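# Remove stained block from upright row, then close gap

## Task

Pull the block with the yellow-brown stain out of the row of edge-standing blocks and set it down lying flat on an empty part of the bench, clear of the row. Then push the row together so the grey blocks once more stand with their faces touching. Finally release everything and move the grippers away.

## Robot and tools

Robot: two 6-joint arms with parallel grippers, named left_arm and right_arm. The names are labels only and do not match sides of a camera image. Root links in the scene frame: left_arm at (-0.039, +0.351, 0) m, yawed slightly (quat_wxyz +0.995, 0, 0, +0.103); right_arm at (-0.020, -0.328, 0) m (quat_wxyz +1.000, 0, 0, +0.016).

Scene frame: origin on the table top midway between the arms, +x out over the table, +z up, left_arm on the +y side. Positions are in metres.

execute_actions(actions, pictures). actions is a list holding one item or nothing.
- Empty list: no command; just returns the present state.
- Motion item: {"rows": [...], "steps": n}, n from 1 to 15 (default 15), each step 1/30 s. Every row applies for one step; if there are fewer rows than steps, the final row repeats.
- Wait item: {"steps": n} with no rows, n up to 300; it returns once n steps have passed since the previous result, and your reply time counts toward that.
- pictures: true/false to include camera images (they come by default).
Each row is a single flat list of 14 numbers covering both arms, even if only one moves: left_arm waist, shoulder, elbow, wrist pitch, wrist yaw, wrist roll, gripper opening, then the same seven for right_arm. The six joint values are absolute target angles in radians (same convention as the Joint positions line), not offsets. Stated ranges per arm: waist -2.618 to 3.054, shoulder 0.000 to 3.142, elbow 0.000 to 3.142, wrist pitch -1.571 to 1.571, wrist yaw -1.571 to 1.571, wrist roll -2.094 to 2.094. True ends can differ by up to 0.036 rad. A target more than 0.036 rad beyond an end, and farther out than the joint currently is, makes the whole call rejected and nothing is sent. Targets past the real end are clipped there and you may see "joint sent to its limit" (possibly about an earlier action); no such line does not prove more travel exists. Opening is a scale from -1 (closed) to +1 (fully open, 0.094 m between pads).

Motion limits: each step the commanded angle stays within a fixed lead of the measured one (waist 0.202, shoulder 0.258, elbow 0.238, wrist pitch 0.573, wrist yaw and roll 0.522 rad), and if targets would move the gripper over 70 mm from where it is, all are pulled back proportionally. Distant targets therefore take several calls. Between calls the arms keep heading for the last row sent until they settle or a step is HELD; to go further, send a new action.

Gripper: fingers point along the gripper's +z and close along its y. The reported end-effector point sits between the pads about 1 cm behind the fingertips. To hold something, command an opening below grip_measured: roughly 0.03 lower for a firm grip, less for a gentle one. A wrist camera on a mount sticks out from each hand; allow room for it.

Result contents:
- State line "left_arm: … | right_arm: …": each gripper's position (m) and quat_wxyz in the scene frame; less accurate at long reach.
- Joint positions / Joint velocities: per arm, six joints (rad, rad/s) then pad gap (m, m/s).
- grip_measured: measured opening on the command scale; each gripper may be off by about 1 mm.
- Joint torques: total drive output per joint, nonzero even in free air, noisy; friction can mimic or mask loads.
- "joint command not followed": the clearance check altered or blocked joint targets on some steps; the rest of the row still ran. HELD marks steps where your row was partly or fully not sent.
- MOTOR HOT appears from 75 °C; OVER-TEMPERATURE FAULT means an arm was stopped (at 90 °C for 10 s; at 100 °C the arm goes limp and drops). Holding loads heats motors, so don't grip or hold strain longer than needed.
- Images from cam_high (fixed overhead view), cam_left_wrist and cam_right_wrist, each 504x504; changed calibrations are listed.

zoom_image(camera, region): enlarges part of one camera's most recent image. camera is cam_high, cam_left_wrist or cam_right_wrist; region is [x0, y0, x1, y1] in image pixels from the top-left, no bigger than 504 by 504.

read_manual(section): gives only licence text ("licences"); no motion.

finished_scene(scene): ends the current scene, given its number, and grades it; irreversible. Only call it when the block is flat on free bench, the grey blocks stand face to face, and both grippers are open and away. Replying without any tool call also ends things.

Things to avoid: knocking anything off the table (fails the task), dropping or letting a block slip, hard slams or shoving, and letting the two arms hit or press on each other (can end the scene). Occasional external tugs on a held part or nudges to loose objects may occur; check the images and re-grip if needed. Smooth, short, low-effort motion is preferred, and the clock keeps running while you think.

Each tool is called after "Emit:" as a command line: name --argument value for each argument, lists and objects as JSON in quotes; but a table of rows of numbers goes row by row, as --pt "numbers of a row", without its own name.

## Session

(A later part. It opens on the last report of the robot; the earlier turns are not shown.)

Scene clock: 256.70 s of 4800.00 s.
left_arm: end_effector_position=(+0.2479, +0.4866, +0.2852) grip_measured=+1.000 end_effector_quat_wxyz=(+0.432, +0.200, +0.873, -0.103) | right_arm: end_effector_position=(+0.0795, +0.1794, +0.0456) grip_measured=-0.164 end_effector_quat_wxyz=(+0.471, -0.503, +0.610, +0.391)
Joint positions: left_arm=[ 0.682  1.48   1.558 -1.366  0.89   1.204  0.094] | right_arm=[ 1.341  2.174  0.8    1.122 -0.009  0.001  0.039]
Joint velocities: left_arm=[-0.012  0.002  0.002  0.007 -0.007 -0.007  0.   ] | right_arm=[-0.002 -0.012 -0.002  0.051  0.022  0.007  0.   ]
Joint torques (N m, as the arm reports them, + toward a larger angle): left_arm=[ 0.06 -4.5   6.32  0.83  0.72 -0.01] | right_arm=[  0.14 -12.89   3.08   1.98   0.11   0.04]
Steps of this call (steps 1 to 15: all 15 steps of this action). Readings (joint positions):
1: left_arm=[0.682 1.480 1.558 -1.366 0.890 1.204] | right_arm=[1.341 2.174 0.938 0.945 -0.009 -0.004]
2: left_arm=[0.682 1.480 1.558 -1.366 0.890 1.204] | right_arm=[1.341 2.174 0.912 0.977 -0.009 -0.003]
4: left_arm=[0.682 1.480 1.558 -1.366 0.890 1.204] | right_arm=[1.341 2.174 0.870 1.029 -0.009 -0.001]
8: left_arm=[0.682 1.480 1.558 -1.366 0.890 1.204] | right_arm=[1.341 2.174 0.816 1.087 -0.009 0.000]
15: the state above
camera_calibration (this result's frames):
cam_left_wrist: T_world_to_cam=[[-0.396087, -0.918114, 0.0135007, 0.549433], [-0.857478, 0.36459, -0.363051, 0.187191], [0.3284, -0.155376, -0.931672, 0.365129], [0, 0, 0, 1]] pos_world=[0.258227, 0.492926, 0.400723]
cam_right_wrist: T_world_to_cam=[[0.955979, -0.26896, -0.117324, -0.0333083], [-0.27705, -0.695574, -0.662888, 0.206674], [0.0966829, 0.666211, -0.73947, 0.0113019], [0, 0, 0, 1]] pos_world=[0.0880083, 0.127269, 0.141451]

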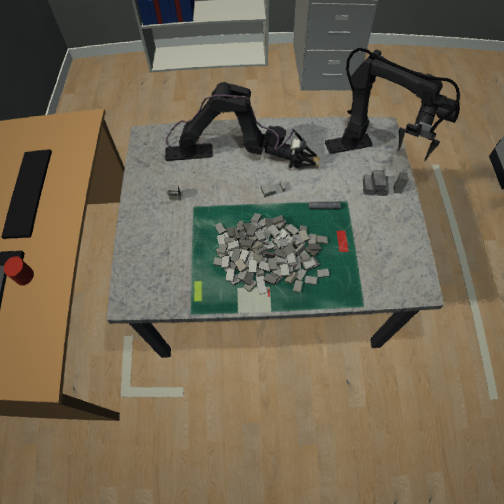

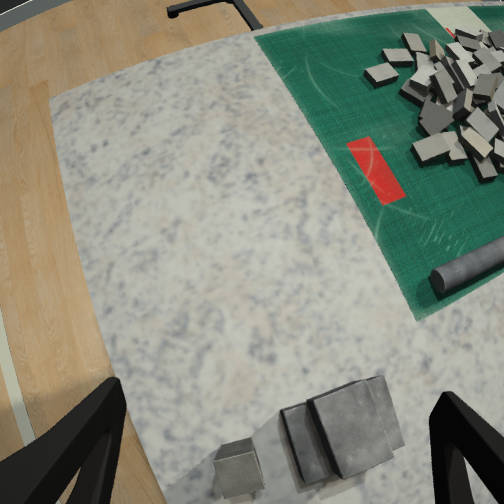

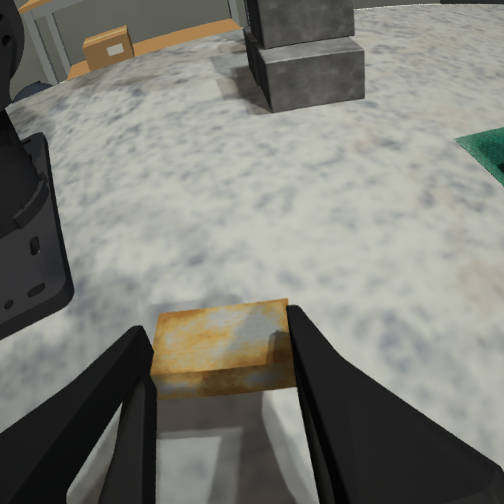

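Emit:
execute_actions --actions '[{"rows": [[0.68,1.48,1.558,-1.369,0.909,1.204,1,1.342,2.155,0.792,1.155,0,0.006,-0.19],[0.68,1.48,1.558,-1.369,0.909,1.204,1,1.342,2.155,0.792,1.14,0,0.006,-0.19],[0.68,1.48,1.558,-1.369,0.909,1.204,1,1.342,2.155,0.792,1.128,0,0.006,-0.19],[0.68,1.48,1.558,-1.369,0.909,1.204,1,1.342,2.155,0.792,1.116,0,0.006,-0.19],[0.68,1.48,1.558,-1.369,0.909,1.204,1,1.342,2.155,0.792,1.104,0,0.006,-0.19],[0.68,1.48,1.558,-1.369,0.909,1.204,1,1.342,2.155,0.792,1.092,0,0.006,-0.19],[0.68,1.48,1.558,-1.369,0.909,1.204,1,1.342,2.155,0.792,1.08,0,0.006,-0.19],[0.68,1.48,1.558,-1.369,0.909,1.204,1,1.342,2.155,0.792,1.07,0,0.006,-0.19],[0.68,1.48,1.558,-1.369,0.909,1.204,1,1.342,2.155,0.792,1.06,0,0.006,-0.19],[0.68,1.48,1.558,-1.369,0.909,1.204,1,1.342,2.155,0.792,1.053,0,0.006,-0.19],[0.68,1.48,1.558,-1.369,0.909,1.204,1,1.342,2.155,0.792,1.048,0,0.006,-0.19]], "steps": 15}]' --pictures false

Emit:
execute_actions --actions '[{"steps": 10}]'

Scene clock: 265.80 s of 4800.00 s.
left_arm: end_effector_position=(+0.2479, +0.4866, +0.2852) grip_measured=+1.000 end_effector_quat_wxyz=(+0.432, +0.200, +0.873, -0.103) | right_arm: end_effector_position=(+0.0784, +0.1739, +0.0271) grip_measured=-0.164 end_effector_quat_wxyz=(+0.447, -0.517, +0.628, +0.372)
Joint positions: left_arm=[ 0.682  1.48   1.558 -1.366  0.89   1.204  0.094] | right_arm=[ 1.341  2.174  0.8    1.044 -0.009  0.001  0.039]
Joint velocities: left_arm=[-0.007  0.007  0.002 -0.022 -0.037  0.022  0.   ] | right_arm=[ 0.017 -0.012 -0.002 -0.081  0.066 -0.066 -0.   ]
Joint torques (N m, as the arm reports them, + toward a larger angle): left_arm=[-0.04 -4.47  6.1   0.85  0.74 -0.02] | right_arm=[  0.14 -12.91   3.09   1.79   0.09   0.05]
Steps of this call (steps 1 to 30: the robot went on to your last target; steps 31 to 90: nothing new was sent; then 5.60 s passed at rest; steps 91 to 105: all 15 steps of this action). Readings (joint positions):
91: left_arm=[0.682 1.480 1.558 -1.366 0.890 1.204] | right_arm=[1.341 2.174 0.800 1.134 -0.009 0.001]
92: left_arm=[0.682 1.480 1.558 -1.366 0.890 1.204] | right_arm=[1.341 2.174 0.800 1.133 -0.009 0.001]
94: left_arm=[0.682 1.480 1.558 -1.366 0.890 1.204] | right_arm=[1.341 2.174 0.800 1.127 -0.009 0.001]
98: left_arm=[0.682 1.480 1.558 -1.366 0.890 1.204] | right_arm=[1.341 2.174 0.800 1.096 -0.009 0.001]
105: the state above

Scene clock: 266.13 s of 4800.00 s.
left_arm: end_effector_position=(+0.2479, +0.4866, +0.2852) grip_measured=+1.000 end_effector_quat_wxyz=(+0.432, +0.200, +0.873, -0.103) | right_arm: end_effector_position=(+0.0782, +0.1731, +0.0246) grip_measured=-0.164 end_effector_quat_wxyz=(+0.444, -0.519, +0.630, +0.369)
Joint positions: left_arm=[ 0.682  1.48   1.558 -1.366  0.89   1.204  0.094] | right_arm=[ 1.341  2.174  0.8    1.034 -0.009  0.001  0.039]
Joint velocities: left_arm=[ 0.007 -0.007 -0.027 -0.022 -0.037 -0.081  0.   ] | right_arm=[ 0.022 -0.007  0.007 -0.125  0.022 -0.095  0.001]
Joint torques (N m, as the arm reports them, + toward a larger angle): left_arm=[ 0.01 -4.39  6.25  0.85  0.73 -0.02] | right_arm=[  0.14 -12.86   3.08   1.83   0.09   0.04]
Steps of this call (steps 1 to 10: the robot went on to your last target). Readings (joint positions):
1: left_arm=[0.682 1.480 1.558 -1.366 0.890 1.204] | right_arm=[1.341 2.174 0.800 1.042 -0.009 0.001]
2: left_arm=[0.682 1.480 1.558 -1.366 0.890 1.204] | right_arm=[1.341 2.174 0.800 1.039 -0.009 0.001]
4: left_arm=[0.682 1.480 1.558 -1.366 0.890 1.204] | right_arm=[1.341 2.174 0.800 1.037 -0.009 0.001]
8: left_arm=[0.682 1.480 1.558 -1.366 0.890 1.204] | right_arm=[1.341 2.174 0.800 1.034 -0.009 0.001]
10: the state above
camera_calibration (this result's frames):
cam_left_wrist: T_world_to_cam=[[-0.396087, -0.918114, 0.0135007, 0.549433], [-0.857478, 0.36459, -0.363051, 0.187191], [0.3284, -0.155376, -0.931672, 0.365129], [0, 0, 0, 1]] pos_world=[0.258227, 0.492926, 0.400723]
cam_right_wrist: T_world_to_cam=[[0.953994, -0.278838, -0.110204, -0.0345711], [-0.288025, -0.75019, -0.595194, 0.19664], [0.0832885, 0.599553, -0.795989, 0.0140421], [0, 0, 0, 1]] pos_world=[0.0884484, 0.129459, 0.124406]

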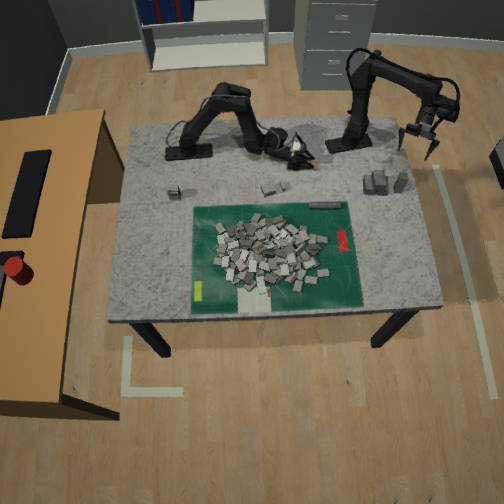

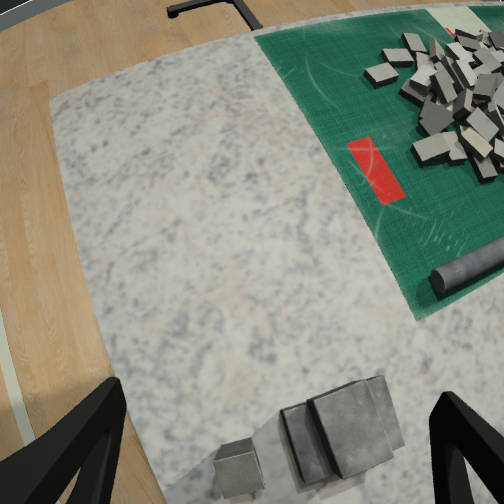

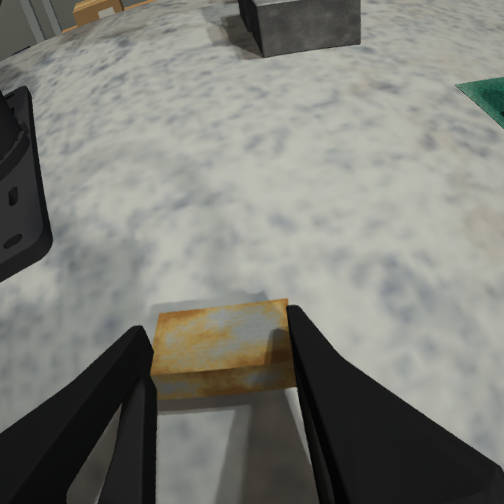

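Emit:
execute_actions --actions '[{"rows": [[0.68,1.48,1.558,-1.369,0.909,1.204,1,1.342,2.155,0.792,1.043,0,0.006,-0.19],[0.68,1.48,1.558,-1.369,0.909,1.204,1,1.342,2.155,0.792,1.038,0,0.006,-0.19],[0.68,1.48,1.558,-1.369,0.909,1.204,1,1.342,2.155,0.792,1.033,0,0.006,-0.19],[0.68,1.48,1.558,-1.369,0.909,1.204,1,1.342,2.155,0.792,1.028,0,0.006,-0.19],[0.68,1.48,1.558,-1.369,0.909,1.204,1,1.342,2.155,0.792,1.023,0,0.006,-0.19],[0.68,1.48,1.558,-1.369,0.909,1.204,1,1.342,2.155,0.792,1.018,0,0.006,-0.19],[0.68,1.48,1.558,-1.369,0.909,1.204,1,1.342,2.155,0.792,1.013,0,0.006,-0.19],[0.68,1.48,1.558,-1.369,0.909,1.204,1,1.342,2.155,0.792,1.008,0,0.006,-0.19],[0.68,1.48,1.558,-1.369,0.909,1.204,1,1.342,2.155,0.792,1.003,0,0.006,-0.19],[0.68,1.48,1.558,-1.369,0.909,1.204,1,1.342,2.155,0.792,0.998,0,0.006,-0.19]], "steps": 15}]' --pictures false

Emit:
execute_actions --actions '[{"steps": 8}]' --pictures false

Scene clock: 273.70 s of 4800.00 s.
left_arm: end_effector_position=(+0.2479, +0.4866, +0.2852) grip_measured=+1.000 end_effector_quat_wxyz=(+0.432, +0.200, +0.873, -0.103) | right_arm: end_effector_position=(+0.0778, +0.1713, +0.0196) grip_measured=-0.164 end_effector_quat_wxyz=(+0.437, -0.523, +0.635, +0.363)
Joint positions: left_arm=[ 0.682  1.48   1.558 -1.366  0.89   1.204  0.094] | right_arm=[ 1.341  2.174  0.8    1.012 -0.009  0.001  0.039]
Joint velocities: left_arm=[-0.012 -0.007 -0.002  0.007 -0.022  0.007  0.   ] | right_arm=[-0.002  0.002 -0.037 -0.022  0.022  0.022  0.001]
Joint torques (N m, as the arm reports them, + toward a larger angle): left_arm=[-0.2  -4.46  6.27  0.82  0.74 -0.05] | right_arm=[  0.13 -12.9    3.09   1.56   0.08   0.06]
Steps of this call (steps 1 to 30: the robot went on to your last target; steps 31 to 90: nothing new was sent; then 4.07 s passed at rest; steps 91 to 105: all 15 steps of this action). Readings (joint positions):
91: left_arm=[0.682 1.480 1.558 -1.366 0.890 1.204] | right_arm=[1.341 2.174 0.800 1.032 -0.009 0.001]
92: left_arm=[0.682 1.480 1.558 -1.366 0.890 1.204] | right_arm=[1.341 2.174 0.800 1.032 -0.009 0.001]
94: left_arm=[0.682 1.480 1.558 -1.366 0.890 1.204] | right_arm=[1.341 2.174 0.800 1.027 -0.009 0.001]
98: left_arm=[0.682 1.480 1.558 -1.366 0.890 1.204] | right_arm=[1.341 2.174 0.800 1.014 -0.009 0.001]
105: the state above

Scene clock: 273.97 s of 4800.00 s.
left_arm: end_effector_position=(+0.2479, +0.4866, +0.2852) grip_measured=+1.000 end_effector_quat_wxyz=(+0.432, +0.200, +0.873, -0.103) | right_arm: end_effector_position=(+0.0778, +0.1713, +0.0196) grip_measured=-0.164 end_effector_quat_wxyz=(+0.437, -0.523, +0.635, +0.363)
Joint positions: left_arm=[ 0.682  1.48   1.558 -1.366  0.89   1.204  0.094] | right_arm=[ 1.341  2.174  0.8    1.012 -0.009  0.001  0.039]
Joint velocities: left_arm=[-0.012  0.002 -0.012 -0.066 -0.007 -0.051  0.   ] | right_arm=[-0.002 -0.012  0.002 -0.051  0.081 -0.007  0.001]
Joint torques (N m, as the arm reports them, + toward a larger angle): left_arm=[-0.13 -4.22  6.34  0.83  0.7  -0.04] | right_arm=[  0.12 -12.9    3.13   1.57   0.09   0.05]
Steps of this call (steps 1 to 8: the robot went on to your last target). Readings (joint positions):
1: left_arm=[0.682 1.480 1.558 -1.366 0.890 1.204] | right_arm=[1.341 2.174 0.800 1.012 -0.009 0.001]
2: left_arm=[0.682 1.480 1.558 -1.366 0.890 1.204] | right_arm=[1.341 2.174 0.800 1.012 -0.009 0.001]
4: left_arm=[0.682 1.480 1.558 -1.366 0.890 1.204] | right_arm=[1.341 2.174 0.800 1.012 -0.009 0.001]
8: the state above

Emit:
execute_actions --actions '[{"rows": [[0.68,1.48,1.558,-1.369,0.909,1.204,1,1.342,2.155,0.792,1.003,0,0.006,-0.18],[0.68,1.48,1.558,-1.369,0.909,1.204,1,1.342,2.155,0.792,1.003,0,0.006,-0.172],[0.68,1.48,1.558,-1.369,0.909,1.204,1,1.342,2.155,0.792,1.003,0,0.006,-0.166],[0.68,1.48,1.558,-1.369,0.909,1.204,1,1.342,2.155,0.792,1.003,0,0.006,-0.162],[0.68,1.48,1.558,-1.369,0.909,1.204,1,1.342,2.155,0.792,1.003,0,0.006,-0.159],[0.68,1.48,1.558,-1.369,0.909,1.204,1,1.342,2.155,0.792,1.003,0,0.006,-0.156],[0.68,1.48,1.558,-1.369,0.909,1.204,1,1.342,2.155,0.792,1.003,0,0.006,-0.154],[0.68,1.48,1.558,-1.369,0.909,1.204,1,1.342,2.155,0.792,1.003,0,0.006,-0.152],[0.68,1.48,1.558,-1.369,0.909,1.204,1,1.342,2.155,0.792,1.003,0,0.006,-0.15],[0.68,1.48,1.558,-1.369,0.909,1.204,1,1.342,2.155,0.792,1.003,0,0.006,-0.148],[0.68,1.48,1.558,-1.369,0.909,1.204,1,1.342,2.155,0.792,1.003,0,0.006,-0.146]], "steps": 15}]'

Scene clock: 281.47 s of 4800.00 s.
left_arm: end_effector_position=(+0.2479, +0.4866, +0.2852) grip_measured=+1.000 end_effector_quat_wxyz=(+0.432, +0.200, +0.873, -0.103) | right_arm: end_effector_position=(+0.0778, +0.1713, +0.0196) grip_measured=-0.140 end_effector_quat_wxyz=(+0.437, -0.523, +0.635, +0.363)
Joint positions: left_arm=[ 0.682  1.48   1.558 -1.366  0.89   1.204  0.094] | right_arm=[ 1.341  2.174  0.8    1.012 -0.009  0.001  0.04 ]
Joint velocities: left_arm=[-0.007  0.002  0.002  0.037 -0.022 -0.022  0.   ] | right_arm=[ 0.002 -0.002 -0.002  0.007  0.022 -0.037 -0.001]
Joint torques (N m, as the arm reports them, + toward a larger angle): left_arm=[-0.11 -4.63  6.34  0.82  0.7  -0.05] | right_arm=[  0.13 -12.87   3.11   1.6    0.09   0.05]
Steps of this call (steps 1 to 15: the robot went on to your last target; steps 16 to 90: nothing new was sent; then 4.00 s passed at rest; steps 91 to 105: all 15 steps of this action). Readings (joint positions):
91: left_arm=[0.682 1.480 1.558 -1.366 0.890 1.204] | right_arm=[1.341 2.174 0.800 1.012 -0.009 0.001]
92: left_arm=[0.682 1.480 1.558 -1.366 0.890 1.204] | right_arm=[1.341 2.174 0.800 1.012 -0.009 0.001]
94: left_arm=[0.682 1.480 1.558 -1.366 0.890 1.204] | right_arm=[1.341 2.174 0.800 1.012 -0.009 0.001]
98: left_arm=[0.682 1.480 1.558 -1.366 0.890 1.204] | right_arm=[1.341 2.174 0.800 1.012 -0.009 0.001]
105: the state above
camera_calibration (this result's frames):
cam_left_wrist: T_world_to_cam=[[-0.396087, -0.918114, 0.0135007, 0.549433], [-0.857478, 0.36459, -0.363051, 0.187191], [0.3284, -0.155376, -0.931672, 0.365129], [0, 0, 0, 1]] pos_world=[0.258227, 0.492926, 0.400723]
cam_right_wrist: T_world_to_cam=[[0.953534, -0.281127, -0.108354, -0.0348853], [-0.290494, -0.762478, -0.578136, 0.194186], [0.0799116, 0.582748, -0.808714, 0.0145687], [0, 0, 0, 1]] pos_world=[0.0885099, 0.129765, 0.120268]

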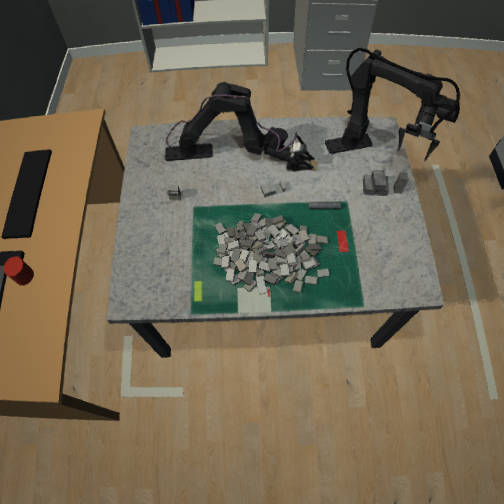

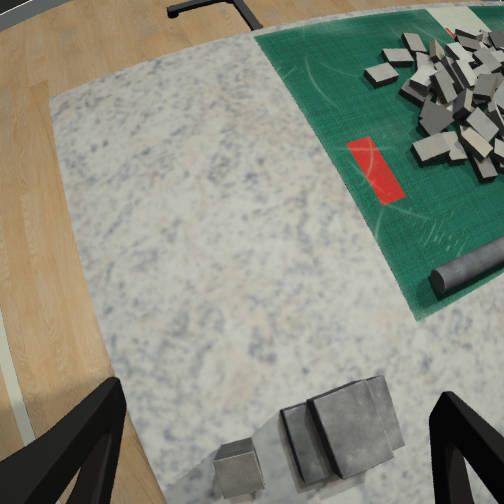

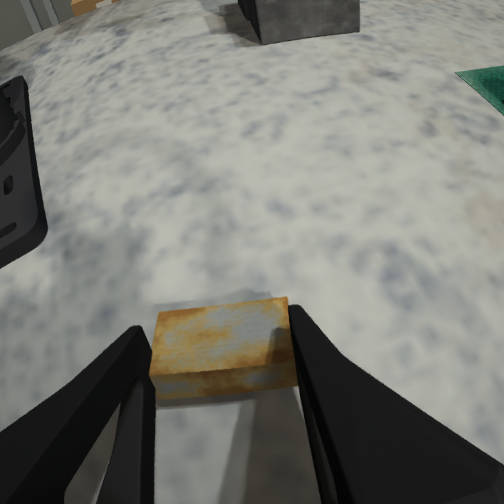

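Emit:
execute_actions --actions '[{"rows": [[0.68,1.48,1.558,-1.369,0.909,1.204,1,1.342,2.155,0.792,1.003,0,0.006,-0.144],[0.68,1.48,1.558,-1.369,0.909,1.204,1,1.342,2.155,0.792,1.003,0,0.006,-0.142],[0.68,1.48,1.558,-1.369,0.909,1.204,1,1.342,2.155,0.792,1.003,0,0.006,-0.14],[0.68,1.48,1.558,-1.369,0.909,1.204,1,1.342,2.155,0.792,1.003,0,0.006,-0.138],[0.68,1.48,1.558,-1.369,0.909,1.204,1,1.342,2.155,0.792,1.003,0,0.006,-0.136],[0.68,1.48,1.558,-1.369,0.909,1.204,1,1.342,2.155,0.792,1.003,0,0.006,-0.134],[0.68,1.48,1.558,-1.369,0.909,1.204,1,1.342,2.155,0.792,1.003,0,0.006,-0.132],[0.68,1.48,1.558,-1.369,0.909,1.204,1,1.342,2.155,0.792,1.003,0,0.006,-0.13],[0.68,1.48,1.558,-1.369,0.909,1.204,1,1.342,2.155,0.792,1.003,0,0.006,-0.128],[0.68,1.48,1.558,-1.369,0.909,1.204,1,1.342,2.155,0.792,1.003,0,0.006,-0.126],[0.68,1.48,1.558,-1.369,0.909,1.204,1,1.342,2.155,0.792,1.003,0,0.006,-0.124],[0.68,1.48,1.558,-1.369,0.909,1.204,1,1.342,2.155,0.792,1.003,0,0.006,-0.122],[0.68,1.48,1.558,-1.369,0.909,1.204,1,1.342,2.155,0.792,1.003,0,0.006,-0.12]], "steps": 15}]'

Scene clock: 289.07 s of 4800.00 s.
left_arm: end_effector_position=(+0.2479, +0.4866, +0.2852) grip_measured=+1.000 end_effector_quat_wxyz=(+0.432, +0.200, +0.873, -0.103) | right_arm: end_effector_position=(+0.0778, +0.1713, +0.0196) grip_measured=-0.119 end_effector_quat_wxyz=(+0.437, -0.523, +0.635, +0.363)
Joint positions: left_arm=[ 0.682  1.48   1.558 -1.366  0.89   1.204  0.094] | right_arm=[ 1.341  2.174  0.8    1.012 -0.009  0.001  0.041]
Joint velocities: left_arm=[ 0.007 -0.002 -0.022  0.051 -0.022  0.022  0.   ] | right_arm=[ 0.002  0.007 -0.002  0.066 -0.022 -0.022  0.   ]
Joint torques (N m, as the arm reports them, + toward a larger angle): left_arm=[-0.03 -4.37  6.32  0.83  0.73 -0.01] | right_arm=[  0.13 -12.89   3.1    1.62   0.1    0.05]
Steps of this call (steps 1 to 15: the robot went on to your last target; steps 16 to 90: nothing new was sent; then 4.10 s passed at rest; steps 91 to 105: all 15 steps of this action). Readings (joint positions):
91: left_arm=[0.682 1.480 1.558 -1.366 0.890 1.204] | right_arm=[1.341 2.174 0.800 1.012 -0.009 0.001]
92: left_arm=[0.682 1.480 1.558 -1.366 0.890 1.204] | right_arm=[1.341 2.174 0.800 1.012 -0.009 0.001]
94: left_arm=[0.682 1.480 1.558 -1.366 0.890 1.204] | right_arm=[1.341 2.174 0.800 1.012 -0.009 0.001]
98: left_arm=[0.682 1.480 1.558 -1.366 0.890 1.204] | right_arm=[1.341 2.174 0.800 1.012 -0.009 0.001]
105: the state above
camera_calibration (this result's frames):
cam_left_wrist: T_world_to_cam=[[-0.396087, -0.918114, 0.0135007, 0.549433], [-0.857478, 0.36459, -0.363051, 0.187191], [0.3284, -0.155376, -0.931672, 0.365129], [0, 0, 0, 1]] pos_world=[0.258227, 0.492926, 0.400723]
cam_right_wrist: T_world_to_cam=[[0.953534, -0.281127, -0.108354, -0.0348853], [-0.290494, -0.762478, -0.578136, 0.194186], [0.0799116, 0.582748, -0.808714, 0.0145687], [0, 0, 0, 1]] pos_world=[0.0885099, 0.129765, 0.120268]

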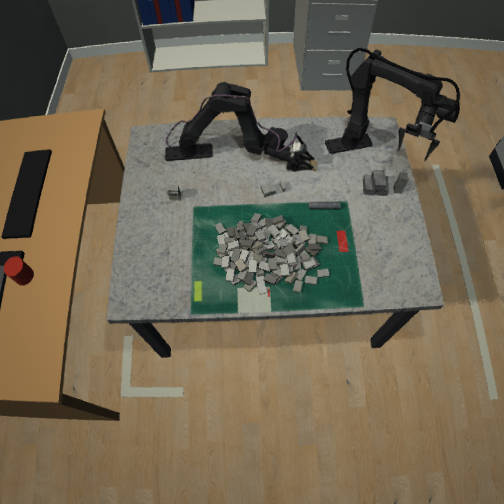

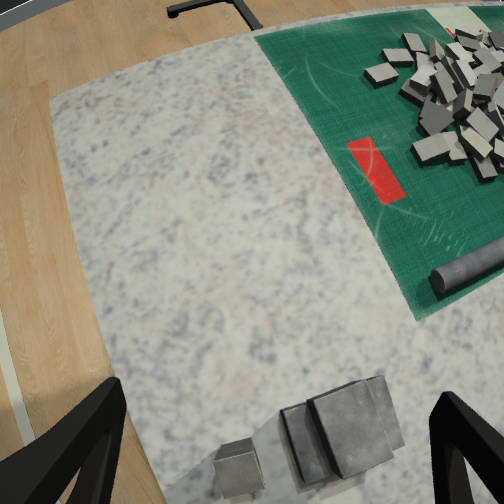

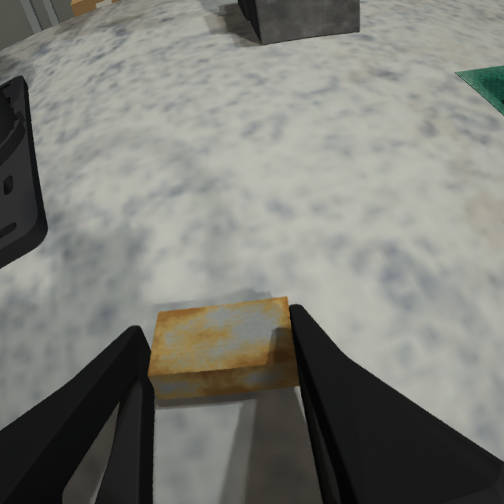

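Emit:
execute_actions --actions '[{"rows": [[0.68,1.48,1.558,-1.369,0.909,1.204,1,1.342,2.155,0.792,1.003,0,0.006,-0.118],[0.68,1.48,1.558,-1.369,0.909,1.204,1,1.342,2.155,0.792,1.003,0,0.006,-0.116],[0.68,1.48,1.558,-1.369,0.909,1.204,1,1.342,2.155,0.792,1.003,0,0.006,-0.114],[0.68,1.48,1.558,-1.369,0.909,1.204,1,1.342,2.155,0.792,1.003,0,0.006,-0.112],[0.68,1.48,1.558,-1.369,0.909,1.204,1,1.342,2.155,0.792,1.003,0,0.006,-0.11],[0.68,1.48,1.558,-1.369,0.909,1.204,1,1.342,2.155,0.792,1.003,0,0.006,-0.108],[0.68,1.48,1.558,-1.369,0.909,1.204,1,1.342,2.155,0.792,1.003,0,0.006,-0.106],[0.68,1.48,1.558,-1.369,0.909,1.204,1,1.342,2.155,0.792,1.003,0,0.006,-0.104],[0.68,1.48,1.558,-1.369,0.909,1.204,1,1.342,2.155,0.792,1.003,0,0.006,-0.102],[0.68,1.48,1.558,-1.369,0.909,1.204,1,1.342,2.155,0.792,1.003,0,0.006,-0.1],[0.68,1.48,1.558,-1.369,0.909,1.204,1,1.342,2.155,0.792,1.003,0,0.006,-0.098],[0.68,1.48,1.558,-1.369,0.909,1.204,1,1.342,2.155,0.792,1.003,0,0.006,-0.096],[0.68,1.48,1.558,-1.369,0.909,1.204,1,1.342,2.155,0.792,1.003,0,0.006,-0.094],[0.68,1.48,1.558,-1.369,0.909,1.204,1,1.342,2.155,0.792,1.003,0,0.006,-0.092],[0.68,1.48,1.558,-1.369,0.909,1.204,1,1.342,2.155,0.792,1.003,0,0.006,-0.09]], "steps": 15}]'

Scene clock: 295.83 s of 4800.00 s.
left_arm: end_effector_position=(+0.2479, +0.4866, +0.2852) grip_measured=+1.000 end_effector_quat_wxyz=(+0.432, +0.200, +0.873, -0.103) | right_arm: end_effector_position=(+0.0778, +0.1710, +0.0190) grip_measured=-0.094 end_effector_quat_wxyz=(+0.436, -0.523, +0.636, +0.363)
Joint positions: left_arm=[ 0.682  1.48   1.558 -1.366  0.89   1.204  0.094] | right_arm=[ 1.341  2.174  0.8    1.01  -0.009  0.001  0.043]
Joint velocities: left_arm=[-0.002  0.002  0.002 -0.081 -0.051 -0.022  0.   ] | right_arm=[ 0.007 -0.017 -0.017 -0.007 -0.022 -0.051  0.001]
Joint torques (N m, as the arm reports them, + toward a larger angle): left_arm=[-0.09 -4.35  6.3   0.89  0.73 -0.06] | right_arm=[  0.12 -12.88   3.06   1.61   0.09   0.05]
Steps of this call (steps 1 to 15: the robot went on to your last target; steps 16 to 90: nothing new was sent; then 3.27 s passed at rest; steps 91 to 105: all 15 steps of this action). Readings (joint positions):
91: left_arm=[0.682 1.480 1.558 -1.366 0.890 1.204] | right_arm=[1.341 2.174 0.800 1.012 -0.009 0.001]
92: left_arm=[0.682 1.480 1.558 -1.366 0.890 1.204] | right_arm=[1.341 2.174 0.800 1.012 -0.009 0.001]
94: left_arm=[0.682 1.480 1.558 -1.366 0.890 1.204] | right_arm=[1.341 2.174 0.800 1.012 -0.009 0.001]
98: left_arm=[0.682 1.480 1.558 -1.366 0.890 1.204] | right_arm=[1.341 2.174 0.800 1.012 -0.009 0.001]
105: the state above
camera_calibration (this result's frames):
cam_left_wrist: T_world_to_cam=[[-0.396087, -0.918114, 0.0135007, 0.549433], [-0.857478, 0.36459, -0.363051, 0.187191], [0.3284, -0.155376, -0.931672, 0.365129], [0, 0, 0, 1]] pos_world=[0.258227, 0.492926, 0.400723]
cam_right_wrist: T_world_to_cam=[[0.953477, -0.28141, -0.108119, -0.0349249], [-0.290798, -0.763989, -0.575985, 0.193878], [0.0794858, 0.580629, -0.810279, 0.0146308], [0, 0, 0, 1]] pos_world=[0.0885164, 0.129797, 0.11975]

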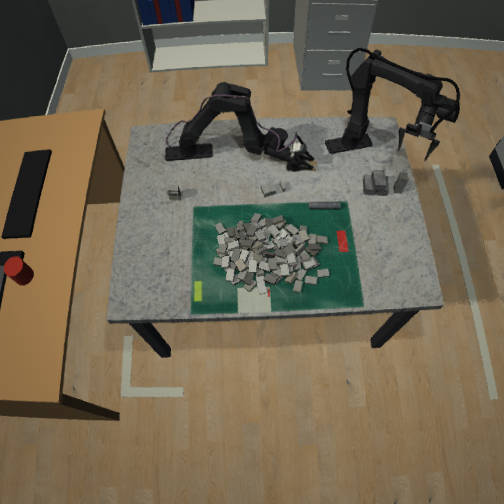

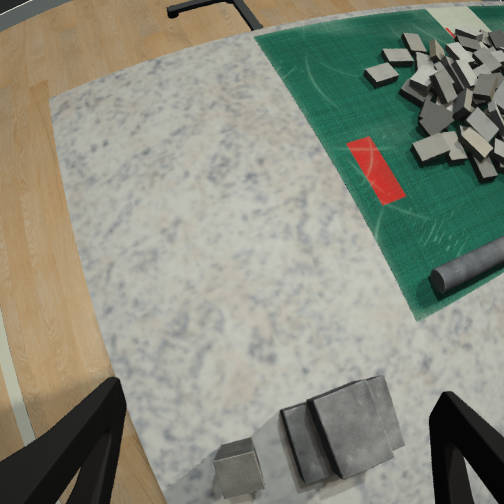

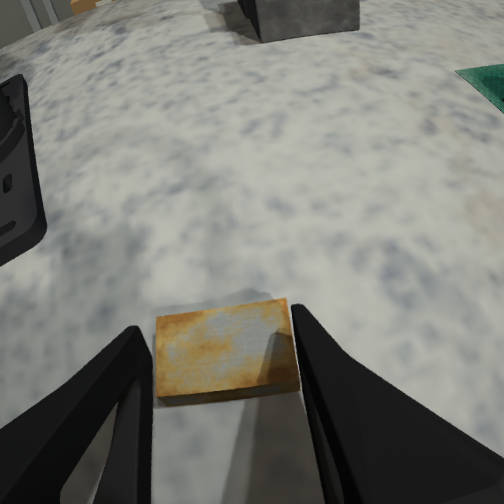

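Emit:
execute_actions --actions '[{"rows": [[0.68,1.48,1.558,-1.369,0.909,1.204,1,1.342,2.155,0.8,1.01,0,0.006,-0.05],[0.68,1.48,1.558,-1.369,0.909,1.204,1,1.342,2.153,0.81,1.025,0,0.006,0.0],[0.68,1.48,1.558,-1.369,0.909,1.204,1,1.342,2.15,0.82,1.04,0,0.006,0.07],[0.68,1.48,1.558,-1.369,0.909,1.204,1,1.342,2.147,0.832,1.055,0,0.006,0.14],[0.68,1.48,1.558,-1.369,0.909,1.204,1,1.342,2.144,0.847,1.065,0,0.006,0.21],[0.68,1.48,1.558,-1.369,0.909,1.204,1,1.34,2.141,0.866,1.07,0,0.01,0.28],[0.68,1.48,1.558,-1.369,0.909,1.204,1,1.337,2.138,0.889,1.065,0,0.016,0.35],[0.68,1.48,1.558,-1.369,0.909,1.204,1,1.332,2.135,0.916,1.05,0,0.025,0.42],[0.68,1.48,1.558,-1.369,0.909,1.204,1,1.326,2.132,0.946,1.025,0,0.037,0.49],[0.68,1.48,1.558,-1.369,0.909,1.204,1,1.318,2.129,0.979,0.99,0,0.052,0.56],[0.68,1.48,1.558,-1.369,0.909,1.204,1,1.309,2.126,1.014,0.95,0,0.07,0.63],[0.68,1.48,1.558,-1.369,0.909,1.204,1,1.299,2.123,1.05,0.9,0,0.09,0.7],[0.68,1.48,1.558,-1.369,0.909,1.204,1,1.288,2.12,1.086,0.845,0,0.11,0.77],[0.68,1.48,1.558,-1.369,0.909,1.204,1,1.276,2.117,1.122,0.785,0,0.133,0.84],[0.68,1.48,1.558,-1.369,0.909,1.204,1,1.264,2.114,1.158,0.72,0,0.156,0.91]], "steps": 15}]' --pictures false

Emit:
execute_actions --actions '[{"rows": [[0.68,1.48,1.558,-1.369,0.909,1.204,1,1.252,2.111,1.194,0.655,0,0.18,1],[0.68,1.48,1.558,-1.369,0.909,1.204,1,1.24,2.108,1.23,0.59,0,0.204,1],[0.68,1.48,1.558,-1.369,0.909,1.204,1,1.228,2.105,1.266,0.525,0,0.228,1],[0.68,1.48,1.558,-1.369,0.909,1.204,1,1.216,2.102,1.302,0.46,0,0.252,1],[0.68,1.48,1.558,-1.369,0.909,1.204,1,1.204,2.099,1.338,0.395,0,0.276,1],[0.68,1.48,1.558,-1.369,0.909,1.204,1,1.192,2.096,1.374,0.33,0,0.3,1],[0.68,1.48,1.558,-1.369,0.909,1.204,1,1.18,2.094,1.41,0.265,0,0.324,1],[0.68,1.48,1.558,-1.369,0.909,1.204,1,1.168,2.092,1.446,0.2,0,0.348,1],[0.68,1.48,1.558,-1.369,0.909,1.204,1,1.156,2.09,1.482,0.135,0,0.372,1],[0.68,1.48,1.558,-1.369,0.909,1.204,1,1.144,2.09,1.517,0.07,0,0.396,1],[0.68,1.48,1.558,-1.369,0.909,1.204,1,1.132,2.09,1.55,0.005,0,0.42,1],[0.68,1.48,1.558,-1.369,0.909,1.204,1,1.12,2.09,1.581,-0.06,0,0.444,1],[0.68,1.48,1.558,-1.369,0.909,1.204,1,1.108,2.09,1.61,-0.125,0,0.468,1],[0.68,1.48,1.558,-1.369,0.909,1.204,1,1.096,2.09,1.636,-0.19,0,0.492,1],[0.68,1.48,1.558,-1.369,0.909,1.204,1,1.084,2.09,1.659,-0.255,0,0.516,1]], "steps": 15}]' --pictures false

Emit:
execute_actions --actions '[{"rows": [[0.68,1.48,1.558,-1.369,0.909,1.204,1,1.072,2.09,1.679,-0.32,0,0.54,1],[0.68,1.48,1.558,-1.369,0.909,1.204,1,1.06,2.09,1.696,-0.385,0,0.562,1],[0.68,1.48,1.558,-1.369,0.909,1.204,1,1.049,2.09,1.71,-0.45,0,0.583,1],[0.68,1.48,1.558,-1.369,0.909,1.204,1,1.038,2.09,1.721,-0.515,0,0.603,1],[0.68,1.48,1.558,-1.369,0.909,1.204,1,1.028,2.09,1.729,-0.58,0,0.621,1],[0.68,1.48,1.558,-1.369,0.909,1.204,1,1.019,2.09,1.735,-0.645,0,0.638,1],[0.68,1.48,1.558,-1.369,0.909,1.204,1,1.01,2.09,1.738,-0.71,0,0.653,1],[0.68,1.48,1.558,-1.369,0.909,1.204,1,1.002,2.09,1.74,-0.775,0,0.666,1],[0.68,1.48,1.558,-1.369,0.909,1.204,1,0.995,2.09,1.74,-0.84,0,0.677,1],[0.68,1.48,1.558,-1.369,0.909,1.204,1,0.989,2.09,1.74,-0.9,0,0.686,1],[0.68,1.48,1.558,-1.369,0.909,1.204,1,0.984,2.09,1.74,-0.955,0,0.693,1],[0.68,1.48,1.558,-1.369,0.909,1.204,1,0.98,2.09,1.74,-1.005,0,0.698,1],[0.68,1.48,1.558,-1.369,0.909,1.204,1,0.977,2.09,1.74,-1.05,0,0.701,1],[0.68,1.48,1.558,-1.369,0.909,1.204,1,0.975,2.09,1.74,-1.09,0,0.703,1],[0.68,1.48,1.558,-1.369,0.909,1.204,1,0.975,2.09,1.74,-1.125,0,0.703,1]], "steps": 15}]' --pictures false

Emit:
execute_actions --actions '[{"rows": [[0.68,1.48,1.558,-1.369,0.909,1.204,1,0.975,2.09,1.74,-1.155,0,0.703,1],[0.68,1.48,1.558,-1.369,0.909,1.204,1,0.975,2.09,1.74,-1.178,0,0.703,1],[0.68,1.48,1.558,-1.369,0.909,1.204,1,0.975,2.09,1.74,-1.193,0,0.703,1],[0.68,1.48,1.558,-1.369,0.909,1.204,1,0.975,2.09,1.74,-1.2,0,0.703,1]], "steps": 15}]' --pictures false

Emit:
execute_actions --actions '[{"steps": 8}]'

Scene clock: 336.03 s of 4800.00 s.
left_arm: end_effector_position=(+0.2479, +0.4866, +0.2852) grip_measured=+1.000 end_effector_quat_wxyz=(+0.432, +0.200, +0.873, -0.103) | right_arm: end_effector_position=(+0.1143, +0.2341, +0.1103) grip_measured=+0.872 end_effector_quat_wxyz=(+0.486, -0.452, +0.620, +0.419)
Joint positions: left_arm=[ 0.682  1.48   1.558 -1.366  0.89   1.204  0.094] | right_arm=[ 1.3    2.145  1.074  0.893 -0.009  0.08   0.088]
Joint velocities: left_arm=[ 0.007 -0.012  0.002 -0.007  0.007 -0.022  0.   ] | right_arm=[-0.349 -0.168  1.096 -1.15  -0.022  0.491  0.07 ]
Joint torques (N m, as the arm reports them, + toward a larger angle): left_arm=[-0.12 -4.45  6.3   0.83  0.67 -0.04] | right_arm=[ -1.46 -14.4    6.49   1.68   0.06   0.08]
Steps of this call (steps 1 to 15: the robot went on to your last target; steps 16 to 90: nothing new was sent; then 36.70 s passed at rest; steps 91 to 105: all 15 steps of this action). Readings (joint positions):
91: left_arm=[0.682 1.480 1.558 -1.366 0.890 1.204] | right_arm=[1.341 2.174 0.800 1.010 -0.009 0.001]
92: left_arm=[0.682 1.480 1.558 -1.366 0.890 1.204] | right_arm=[1.341 2.174 0.800 1.010 -0.009 0.001]
94: left_arm=[0.682 1.480 1.558 -1.366 0.890 1.204] | right_arm=[1.341 2.174 0.800 1.016 -0.009 0.001]
98: left_arm=[0.682 1.480 1.558 -1.366 0.890 1.204] | right_arm=[1.341 2.174 0.842 1.021 -0.009 0.007]
105: the state above

Scene clock: 336.53 s of 4800.00 s.
left_arm: end_effector_position=(+0.2479, +0.4866, +0.2852) grip_measured=+1.000 end_effector_quat_wxyz=(+0.432, +0.200, +0.873, -0.103) | right_arm: end_effector_position=(+0.2335, +0.2358, +0.1582) grip_measured=+1.000 end_effector_quat_wxyz=(+0.364, -0.309, +0.799, +0.365)
Joint positions: left_arm=[ 0.682  1.48   1.558 -1.366  0.89   1.204  0.094] | right_arm=[ 1.113  2.114  1.593  0.034 -0.009  0.413  0.094]
Joint velocities: left_arm=[-0.002 -0.007 -0.007  0.007  0.022 -0.037  0.   ] | right_arm=[-0.339 -0.037  0.784 -1.853  0.022  0.652  0.   ]
Joint torques (N m, as the arm reports them, + toward a larger angle): left_arm=[-0.05 -4.36  6.21  0.84  0.69 -0.04] | right_arm=[ -0.86 -16.01   7.88   1.51   0.07   0.  ]
Steps of this call (steps 1 to 15: all 15 steps of this action). Readings (joint positions):
1: left_arm=[0.682 1.480 1.558 -1.366 0.890 1.204] | right_arm=[1.288 2.139 1.112 0.854 -0.009 0.098]
2: left_arm=[0.682 1.480 1.558 -1.366 0.890 1.204] | right_arm=[1.274 2.134 1.150 0.809 -0.009 0.117]
4: left_arm=[0.682 1.480 1.558 -1.366 0.890 1.204] | right_arm=[1.247 2.126 1.223 0.708 -0.009 0.158]
8: left_arm=[0.682 1.480 1.558 -1.366 0.890 1.204] | right_arm=[1.195 2.119 1.364 0.474 -0.009 0.248]
15: the state above

Scene clock: 337.03 s of 4800.00 s.
left_arm: end_effector_position=(+0.2479, +0.4866, +0.2852) grip_measured=+1.000 end_effector_quat_wxyz=(+0.432, +0.200, +0.873, -0.103) | right_arm: end_effector_position=(+0.2287, +0.0728, +0.0698) grip_measured=+1.000 end_effector_quat_wxyz=(+0.089, -0.168, +0.976, +0.106)
Joint positions: left_arm=[ 0.682  1.48   1.558 -1.366  0.89   1.204  0.094] | right_arm=[ 0.979  2.105  1.717 -0.905 -0.009  0.671  0.094]
Joint velocities: left_arm=[-0.017 -0.007 -0.022 -0.037 -0.095  0.022  0.   ] | right_arm=[-0.061  0.002 -0.012 -1.487 -0.022  0.198  0.   ]
Joint torques (N m, as the arm reports them, + toward a larger angle): left_arm=[-0.02 -4.49  6.39  0.87  0.71 -0.02] | right_arm=[ -0.11 -14.29   7.64   0.77   0.08   0.04]
Steps of this call (steps 1 to 15: all 15 steps of this action). Readings (joint positions):
1: left_arm=[0.682 1.480 1.558 -1.366 0.890 1.204] | right_arm=[1.100 2.113 1.619 -0.028 -0.009 0.436]
2: left_arm=[0.682 1.480 1.558 -1.366 0.890 1.204] | right_arm=[1.089 2.111 1.641 -0.091 -0.009 0.460]
4: left_arm=[0.682 1.480 1.558 -1.366 0.890 1.204] | right_arm=[1.064 2.108 1.678 -0.215 -0.009 0.505]
8: left_arm=[0.682 1.480 1.558 -1.366 0.890 1.204] | right_arm=[1.020 2.105 1.714 -0.469 -0.009 0.586]
15: the state above

Scene clock: 337.53 s of 4800.00 s.
left_arm: end_effector_position=(+0.2479, +0.4866, +0.2852) grip_measured=+1.000 end_effector_quat_wxyz=(+0.432, +0.200, +0.873, -0.103) | right_arm: end_effector_position=(+0.1928, +0.0147, +0.0603) grip_measured=+1.000 end_effector_quat_wxyz=(-0.003, -0.156, +0.988, +0.003)
Joint positions: left_arm=[ 0.682  1.48   1.558 -1.366  0.89   1.204  0.094] | right_arm=[ 0.978  2.105  1.717 -1.183 -0.009  0.696  0.094]
Joint velocities: left_arm=[-0.012  0.017 -0.012  0.051 -0.007  0.007  0.   ] | right_arm=[ 0.012  0.022 -0.027 -0.051 -0.007  0.066  0.   ]
Joint torques (N m, as the arm reports them, + toward a larger angle): left_arm=[-0.05 -4.33  6.27  0.85  0.71 -0.02] | right_arm=[ -0.23 -13.69   7.23   0.22   0.1    0.08]
Steps of this call (steps 1 to 15: all 15 steps of this action). Readings (joint positions):
1: left_arm=[0.682 1.480 1.558 -1.366 0.890 1.204] | right_arm=[0.978 2.105 1.717 -0.954 -0.009 0.677]
2: left_arm=[0.682 1.480 1.558 -1.366 0.890 1.204] | right_arm=[0.978 2.105 1.717 -0.998 -0.009 0.682]
4: left_arm=[0.682 1.480 1.558 -1.366 0.890 1.204] | right_arm=[0.978 2.105 1.717 -1.071 -0.009 0.687]
8: left_arm=[0.682 1.480 1.558 -1.366 0.890 1.204] | right_arm=[0.978 2.105 1.717 -1.148 -0.009 0.693]
15: the state above

Scene clock: 337.80 s of 4800.00 s.
left_arm: end_effector_position=(+0.2479, +0.4866, +0.2852) grip_measured=+1.000 end_effector_quat_wxyz=(+0.432, +0.200, +0.873, -0.103) | right_arm: end_effector_position=(+0.1920, +0.0135, +0.0603) grip_measured=+1.000 end_effector_quat_wxyz=(-0.005, -0.156, +0.988, +0.001)
Joint positions: left_arm=[ 0.682  1.48   1.558 -1.366  0.89   1.204  0.094] | right_arm=[ 0.978  2.105  1.717 -1.189 -0.009  0.697  0.094]
Joint velocities: left_arm=[-0.012 -0.002  0.007  0.022  0.007 -0.007  0.   ] | right_arm=[ 0.002  0.002  0.002 -0.007 -0.037 -0.007  0.   ]
Joint torques (N m, as the arm reports them, + toward a larger angle): left_arm=[-0.26 -4.52  6.26  0.87  0.71  0.  ] | right_arm=[ -0.26 -13.64   7.2    0.19   0.09   0.04]
Steps of this call (steps 1 to 8: the robot went on to your last target). Readings (joint positions):
1: left_arm=[0.682 1.480 1.558 -1.366 0.890 1.204] | right_arm=[0.978 2.105 1.717 -1.184 -0.009 0.696]
2: left_arm=[0.682 1.480 1.558 -1.366 0.890 1.204] | right_arm=[0.978 2.105 1.717 -1.185 -0.009 0.696]
4: left_arm=[0.682 1.480 1.558 -1.366 0.890 1.204] | right_arm=[0.978 2.105 1.717 -1.187 -0.009 0.697]
8: the state above
camera_calibration (this result's frames):
cam_left_wrist: T_world_to_cam=[[-0.396087, -0.918114, 0.0135007, 0.549433], [-0.857478, 0.36459, -0.363051, 0.187191], [0.3284, -0.155376, -0.931672, 0.365129], [0, 0, 0, 1]] pos_world=[0.258227, 0.492926, 0.400723]
cam_right_wrist: T_world_to_cam=[[0.180231, -0.982308, 0.0508767, -0.0353412], [-0.822192, -0.122058, 0.555969, 0.155663], [-0.539923, -0.142034, -0.829644, 0.260401], [0, 0, 0, 1]] pos_world=[0.274951, 0.0212697, 0.131295]

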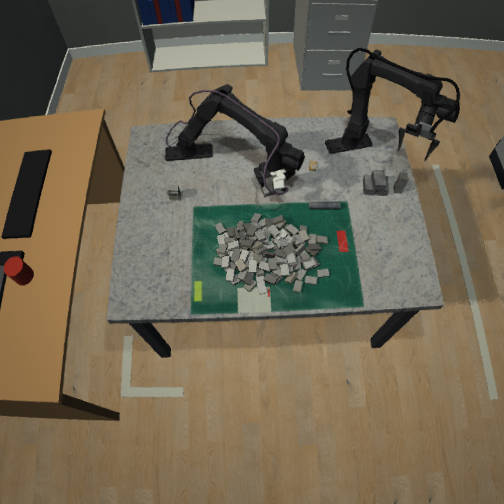

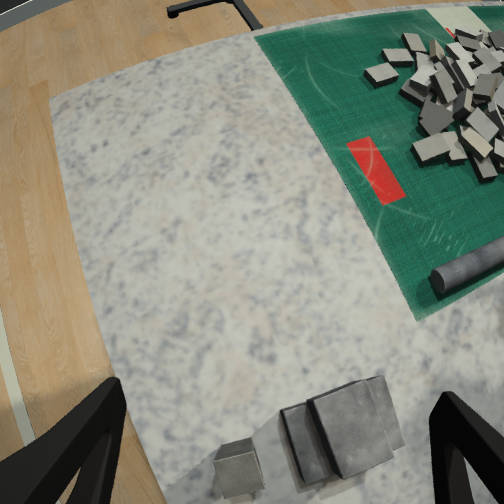

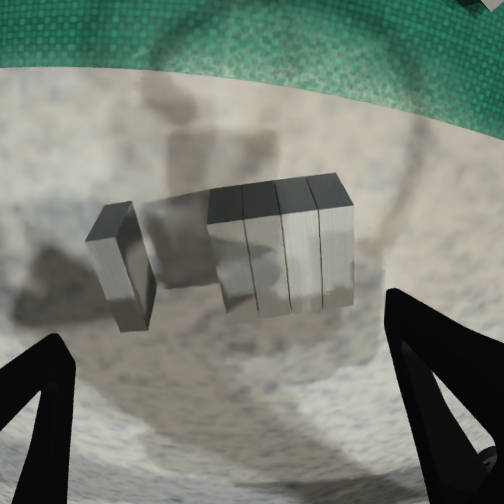

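Emit:
execute_actions --actions '[{"rows": [[0.68,1.48,1.558,-1.369,0.909,1.204,1,0.975,2.09,1.71,-1.18,0,0.703,1],[0.68,1.48,1.558,-1.369,0.909,1.204,1,0.975,2.09,1.7,-1.168,0,0.703,1],[0.68,1.48,1.558,-1.369,0.909,1.204,1,0.975,2.09,1.692,-1.156,0,0.703,1],[0.68,1.48,1.558,-1.369,0.909,1.204,1,0.975,2.09,1.683,-1.144,0,0.703,1],[0.68,1.48,1.558,-1.369,0.909,1.204,1,0.975,2.09,1.673,-1.132,0,0.703,1],[0.68,1.48,1.558,-1.369,0.909,1.204,1,0.975,2.09,1.663,-1.12,0,0.703,1],[0.68,1.48,1.558,-1.369,0.909,1.204,1,0.975,2.09,1.653,-1.108,0,0.703,1],[0.68,1.48,1.558,-1.369,0.909,1.204,1,0.975,2.09,1.643,-1.096,0,0.703,1],[0.68,1.48,1.558,-1.369,0.909,1.204,1,0.975,2.09,1.633,-1.085,0,0.703,1],[0.68,1.48,1.558,-1.369,0.909,1.204,1,0.975,2.09,1.624,-1.076,0,0.703,1],[0.68,1.48,1.558,-1.369,0.909,1.204,1,0.975,2.09,1.616,-1.069,0,0.703,1],[0.68,1.48,1.558,-1.369,0.909,1.204,1,0.975,2.09,1.61,-1.065,0,0.703,1],[0.68,1.48,1.558,-1.369,0.909,1.204,1,0.975,2.09,1.605,-1.064,0,0.703,1]], "steps": 15}]' --pictures false

Emit:
execute_actions --actions '[{"steps": 12}]'

Scene clock: 349.03 s of 4800.00 s.
left_arm: end_effector_position=(+0.2479, +0.4866, +0.2852) grip_measured=+1.000 end_effector_quat_wxyz=(+0.432, +0.200, +0.873, -0.103) | right_arm: end_effector_position=(+0.1889, +0.0085, +0.0358) grip_measured=+1.000 end_effector_quat_wxyz=(-0.007, -0.156, +0.988, -0.001)
Joint positions: left_arm=[ 0.682  1.48   1.558 -1.366  0.89   1.204  0.094] | right_arm=[ 0.978  2.105  1.617 -1.094 -0.009  0.697  0.094]
Joint velocities: left_arm=[-0.012  0.002 -0.007 -0.051 -0.037  0.022  0.   ] | right_arm=[-0.017  0.012 -0.056  0.066  0.11  -0.022  0.   ]
Joint torques (N m, as the arm reports them, + toward a larger angle): left_arm=[-0.03 -4.58  6.19  0.83  0.7  -0.05] | right_arm=[ -0.24 -13.46   4.59   0.37   0.09   0.07]
Steps of this call (steps 1 to 15: the robot went on to your last target; steps 16 to 90: nothing new was sent; then 7.73 s passed at rest; steps 91 to 105: all 15 steps of this action). Readings (joint positions):
91: left_arm=[0.682 1.480 1.558 -1.366 0.890 1.204] | right_arm=[0.978 2.105 1.717 -1.189 -0.009 0.697]
92: left_arm=[0.682 1.480 1.558 -1.366 0.890 1.204] | right_arm=[0.978 2.105 1.717 -1.188 -0.009 0.697]
94: left_arm=[0.682 1.480 1.558 -1.366 0.890 1.204] | right_arm=[0.978 2.105 1.710 -1.177 -0.009 0.697]
98: left_arm=[0.682 1.480 1.558 -1.366 0.890 1.204] | right_arm=[0.978 2.105 1.674 -1.142 -0.009 0.697]
105: the state above

Scene clock: 349.43 s of 4800.00 s.
left_arm: end_effector_position=(+0.2479, +0.4866, +0.2852) grip_measured=+1.000 end_effector_quat_wxyz=(+0.432, +0.200, +0.873, -0.103) | right_arm: end_effector_position=(+0.1911, +0.0120, +0.0353) grip_measured=+1.000 end_effector_quat_wxyz=(-0.001, -0.156, +0.988, +0.006)
Joint positions: left_arm=[ 0.682  1.48   1.558 -1.366  0.89   1.204  0.094] | right_arm=[ 0.978  2.105  1.616 -1.074 -0.009  0.697  0.094]
Joint velocities: left_arm=[-0.002  0.002 -0.002 -0.081 -0.037  0.007  0.   ] | right_arm=[ 0.017 -0.007 -0.012  0.007 -0.007  0.037  0.   ]
Joint torques (N m, as the arm reports them, + toward a larger angle): left_arm=[-0.16 -4.49  6.11  0.85  0.72 -0.04] | right_arm=[ -0.22 -13.42   4.23   0.38   0.09   0.07]
Steps of this call (steps 1 to 12: the robot went on to your last target). Readings (joint positions):
1: left_arm=[0.682 1.480 1.558 -1.366 0.890 1.204] | right_arm=[0.978 2.105 1.616 -1.091 -0.009 0.697]
2: left_arm=[0.682 1.480 1.558 -1.366 0.890 1.204] | right_arm=[0.978 2.105 1.616 -1.089 -0.009 0.697]
4: left_arm=[0.682 1.480 1.558 -1.366 0.890 1.204] | right_arm=[0.978 2.105 1.616 -1.082 -0.009 0.697]
8: left_arm=[0.682 1.480 1.558 -1.366 0.890 1.204] | right_arm=[0.978 2.105 1.616 -1.076 -0.009 0.697]
12: the state above
camera_calibration (this result's frames):
cam_left_wrist: T_world_to_cam=[[-0.396087, -0.918114, 0.0135007, 0.549433], [-0.857478, 0.36459, -0.363051, 0.187191], [0.3284, -0.155376, -0.931672, 0.365129], [0, 0, 0, 1]] pos_world=[0.258227, 0.492926, 0.400723]
cam_right_wrist: T_world_to_cam=[[0.179913, -0.982814, 0.0413326, -0.0349878], [-0.826007, -0.128124, 0.548905, 0.169634], [-0.534176, -0.132896, -0.834862, 0.237913], [0, 0, 0, 1]] pos_world=[0.273501, 0.0189654, 0.106958]

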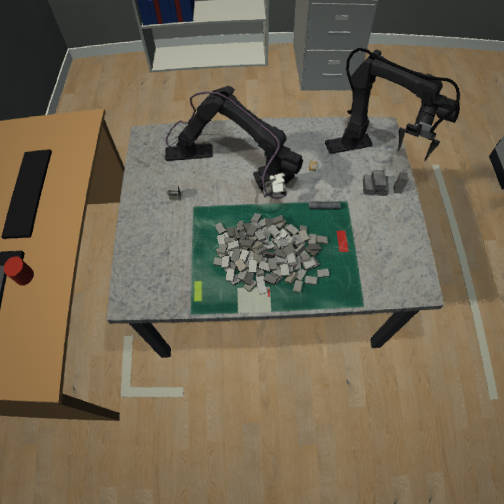

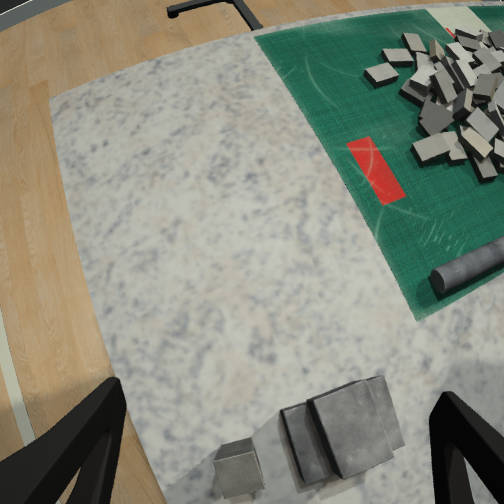

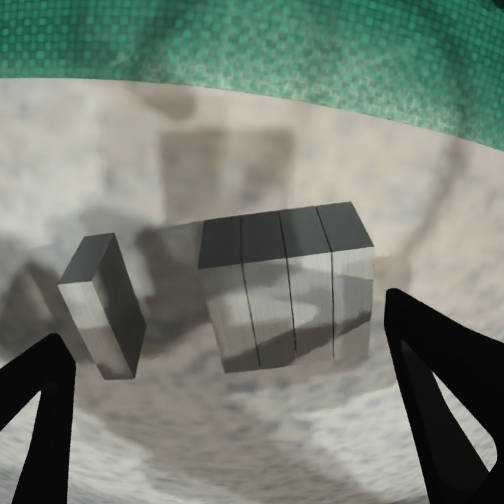

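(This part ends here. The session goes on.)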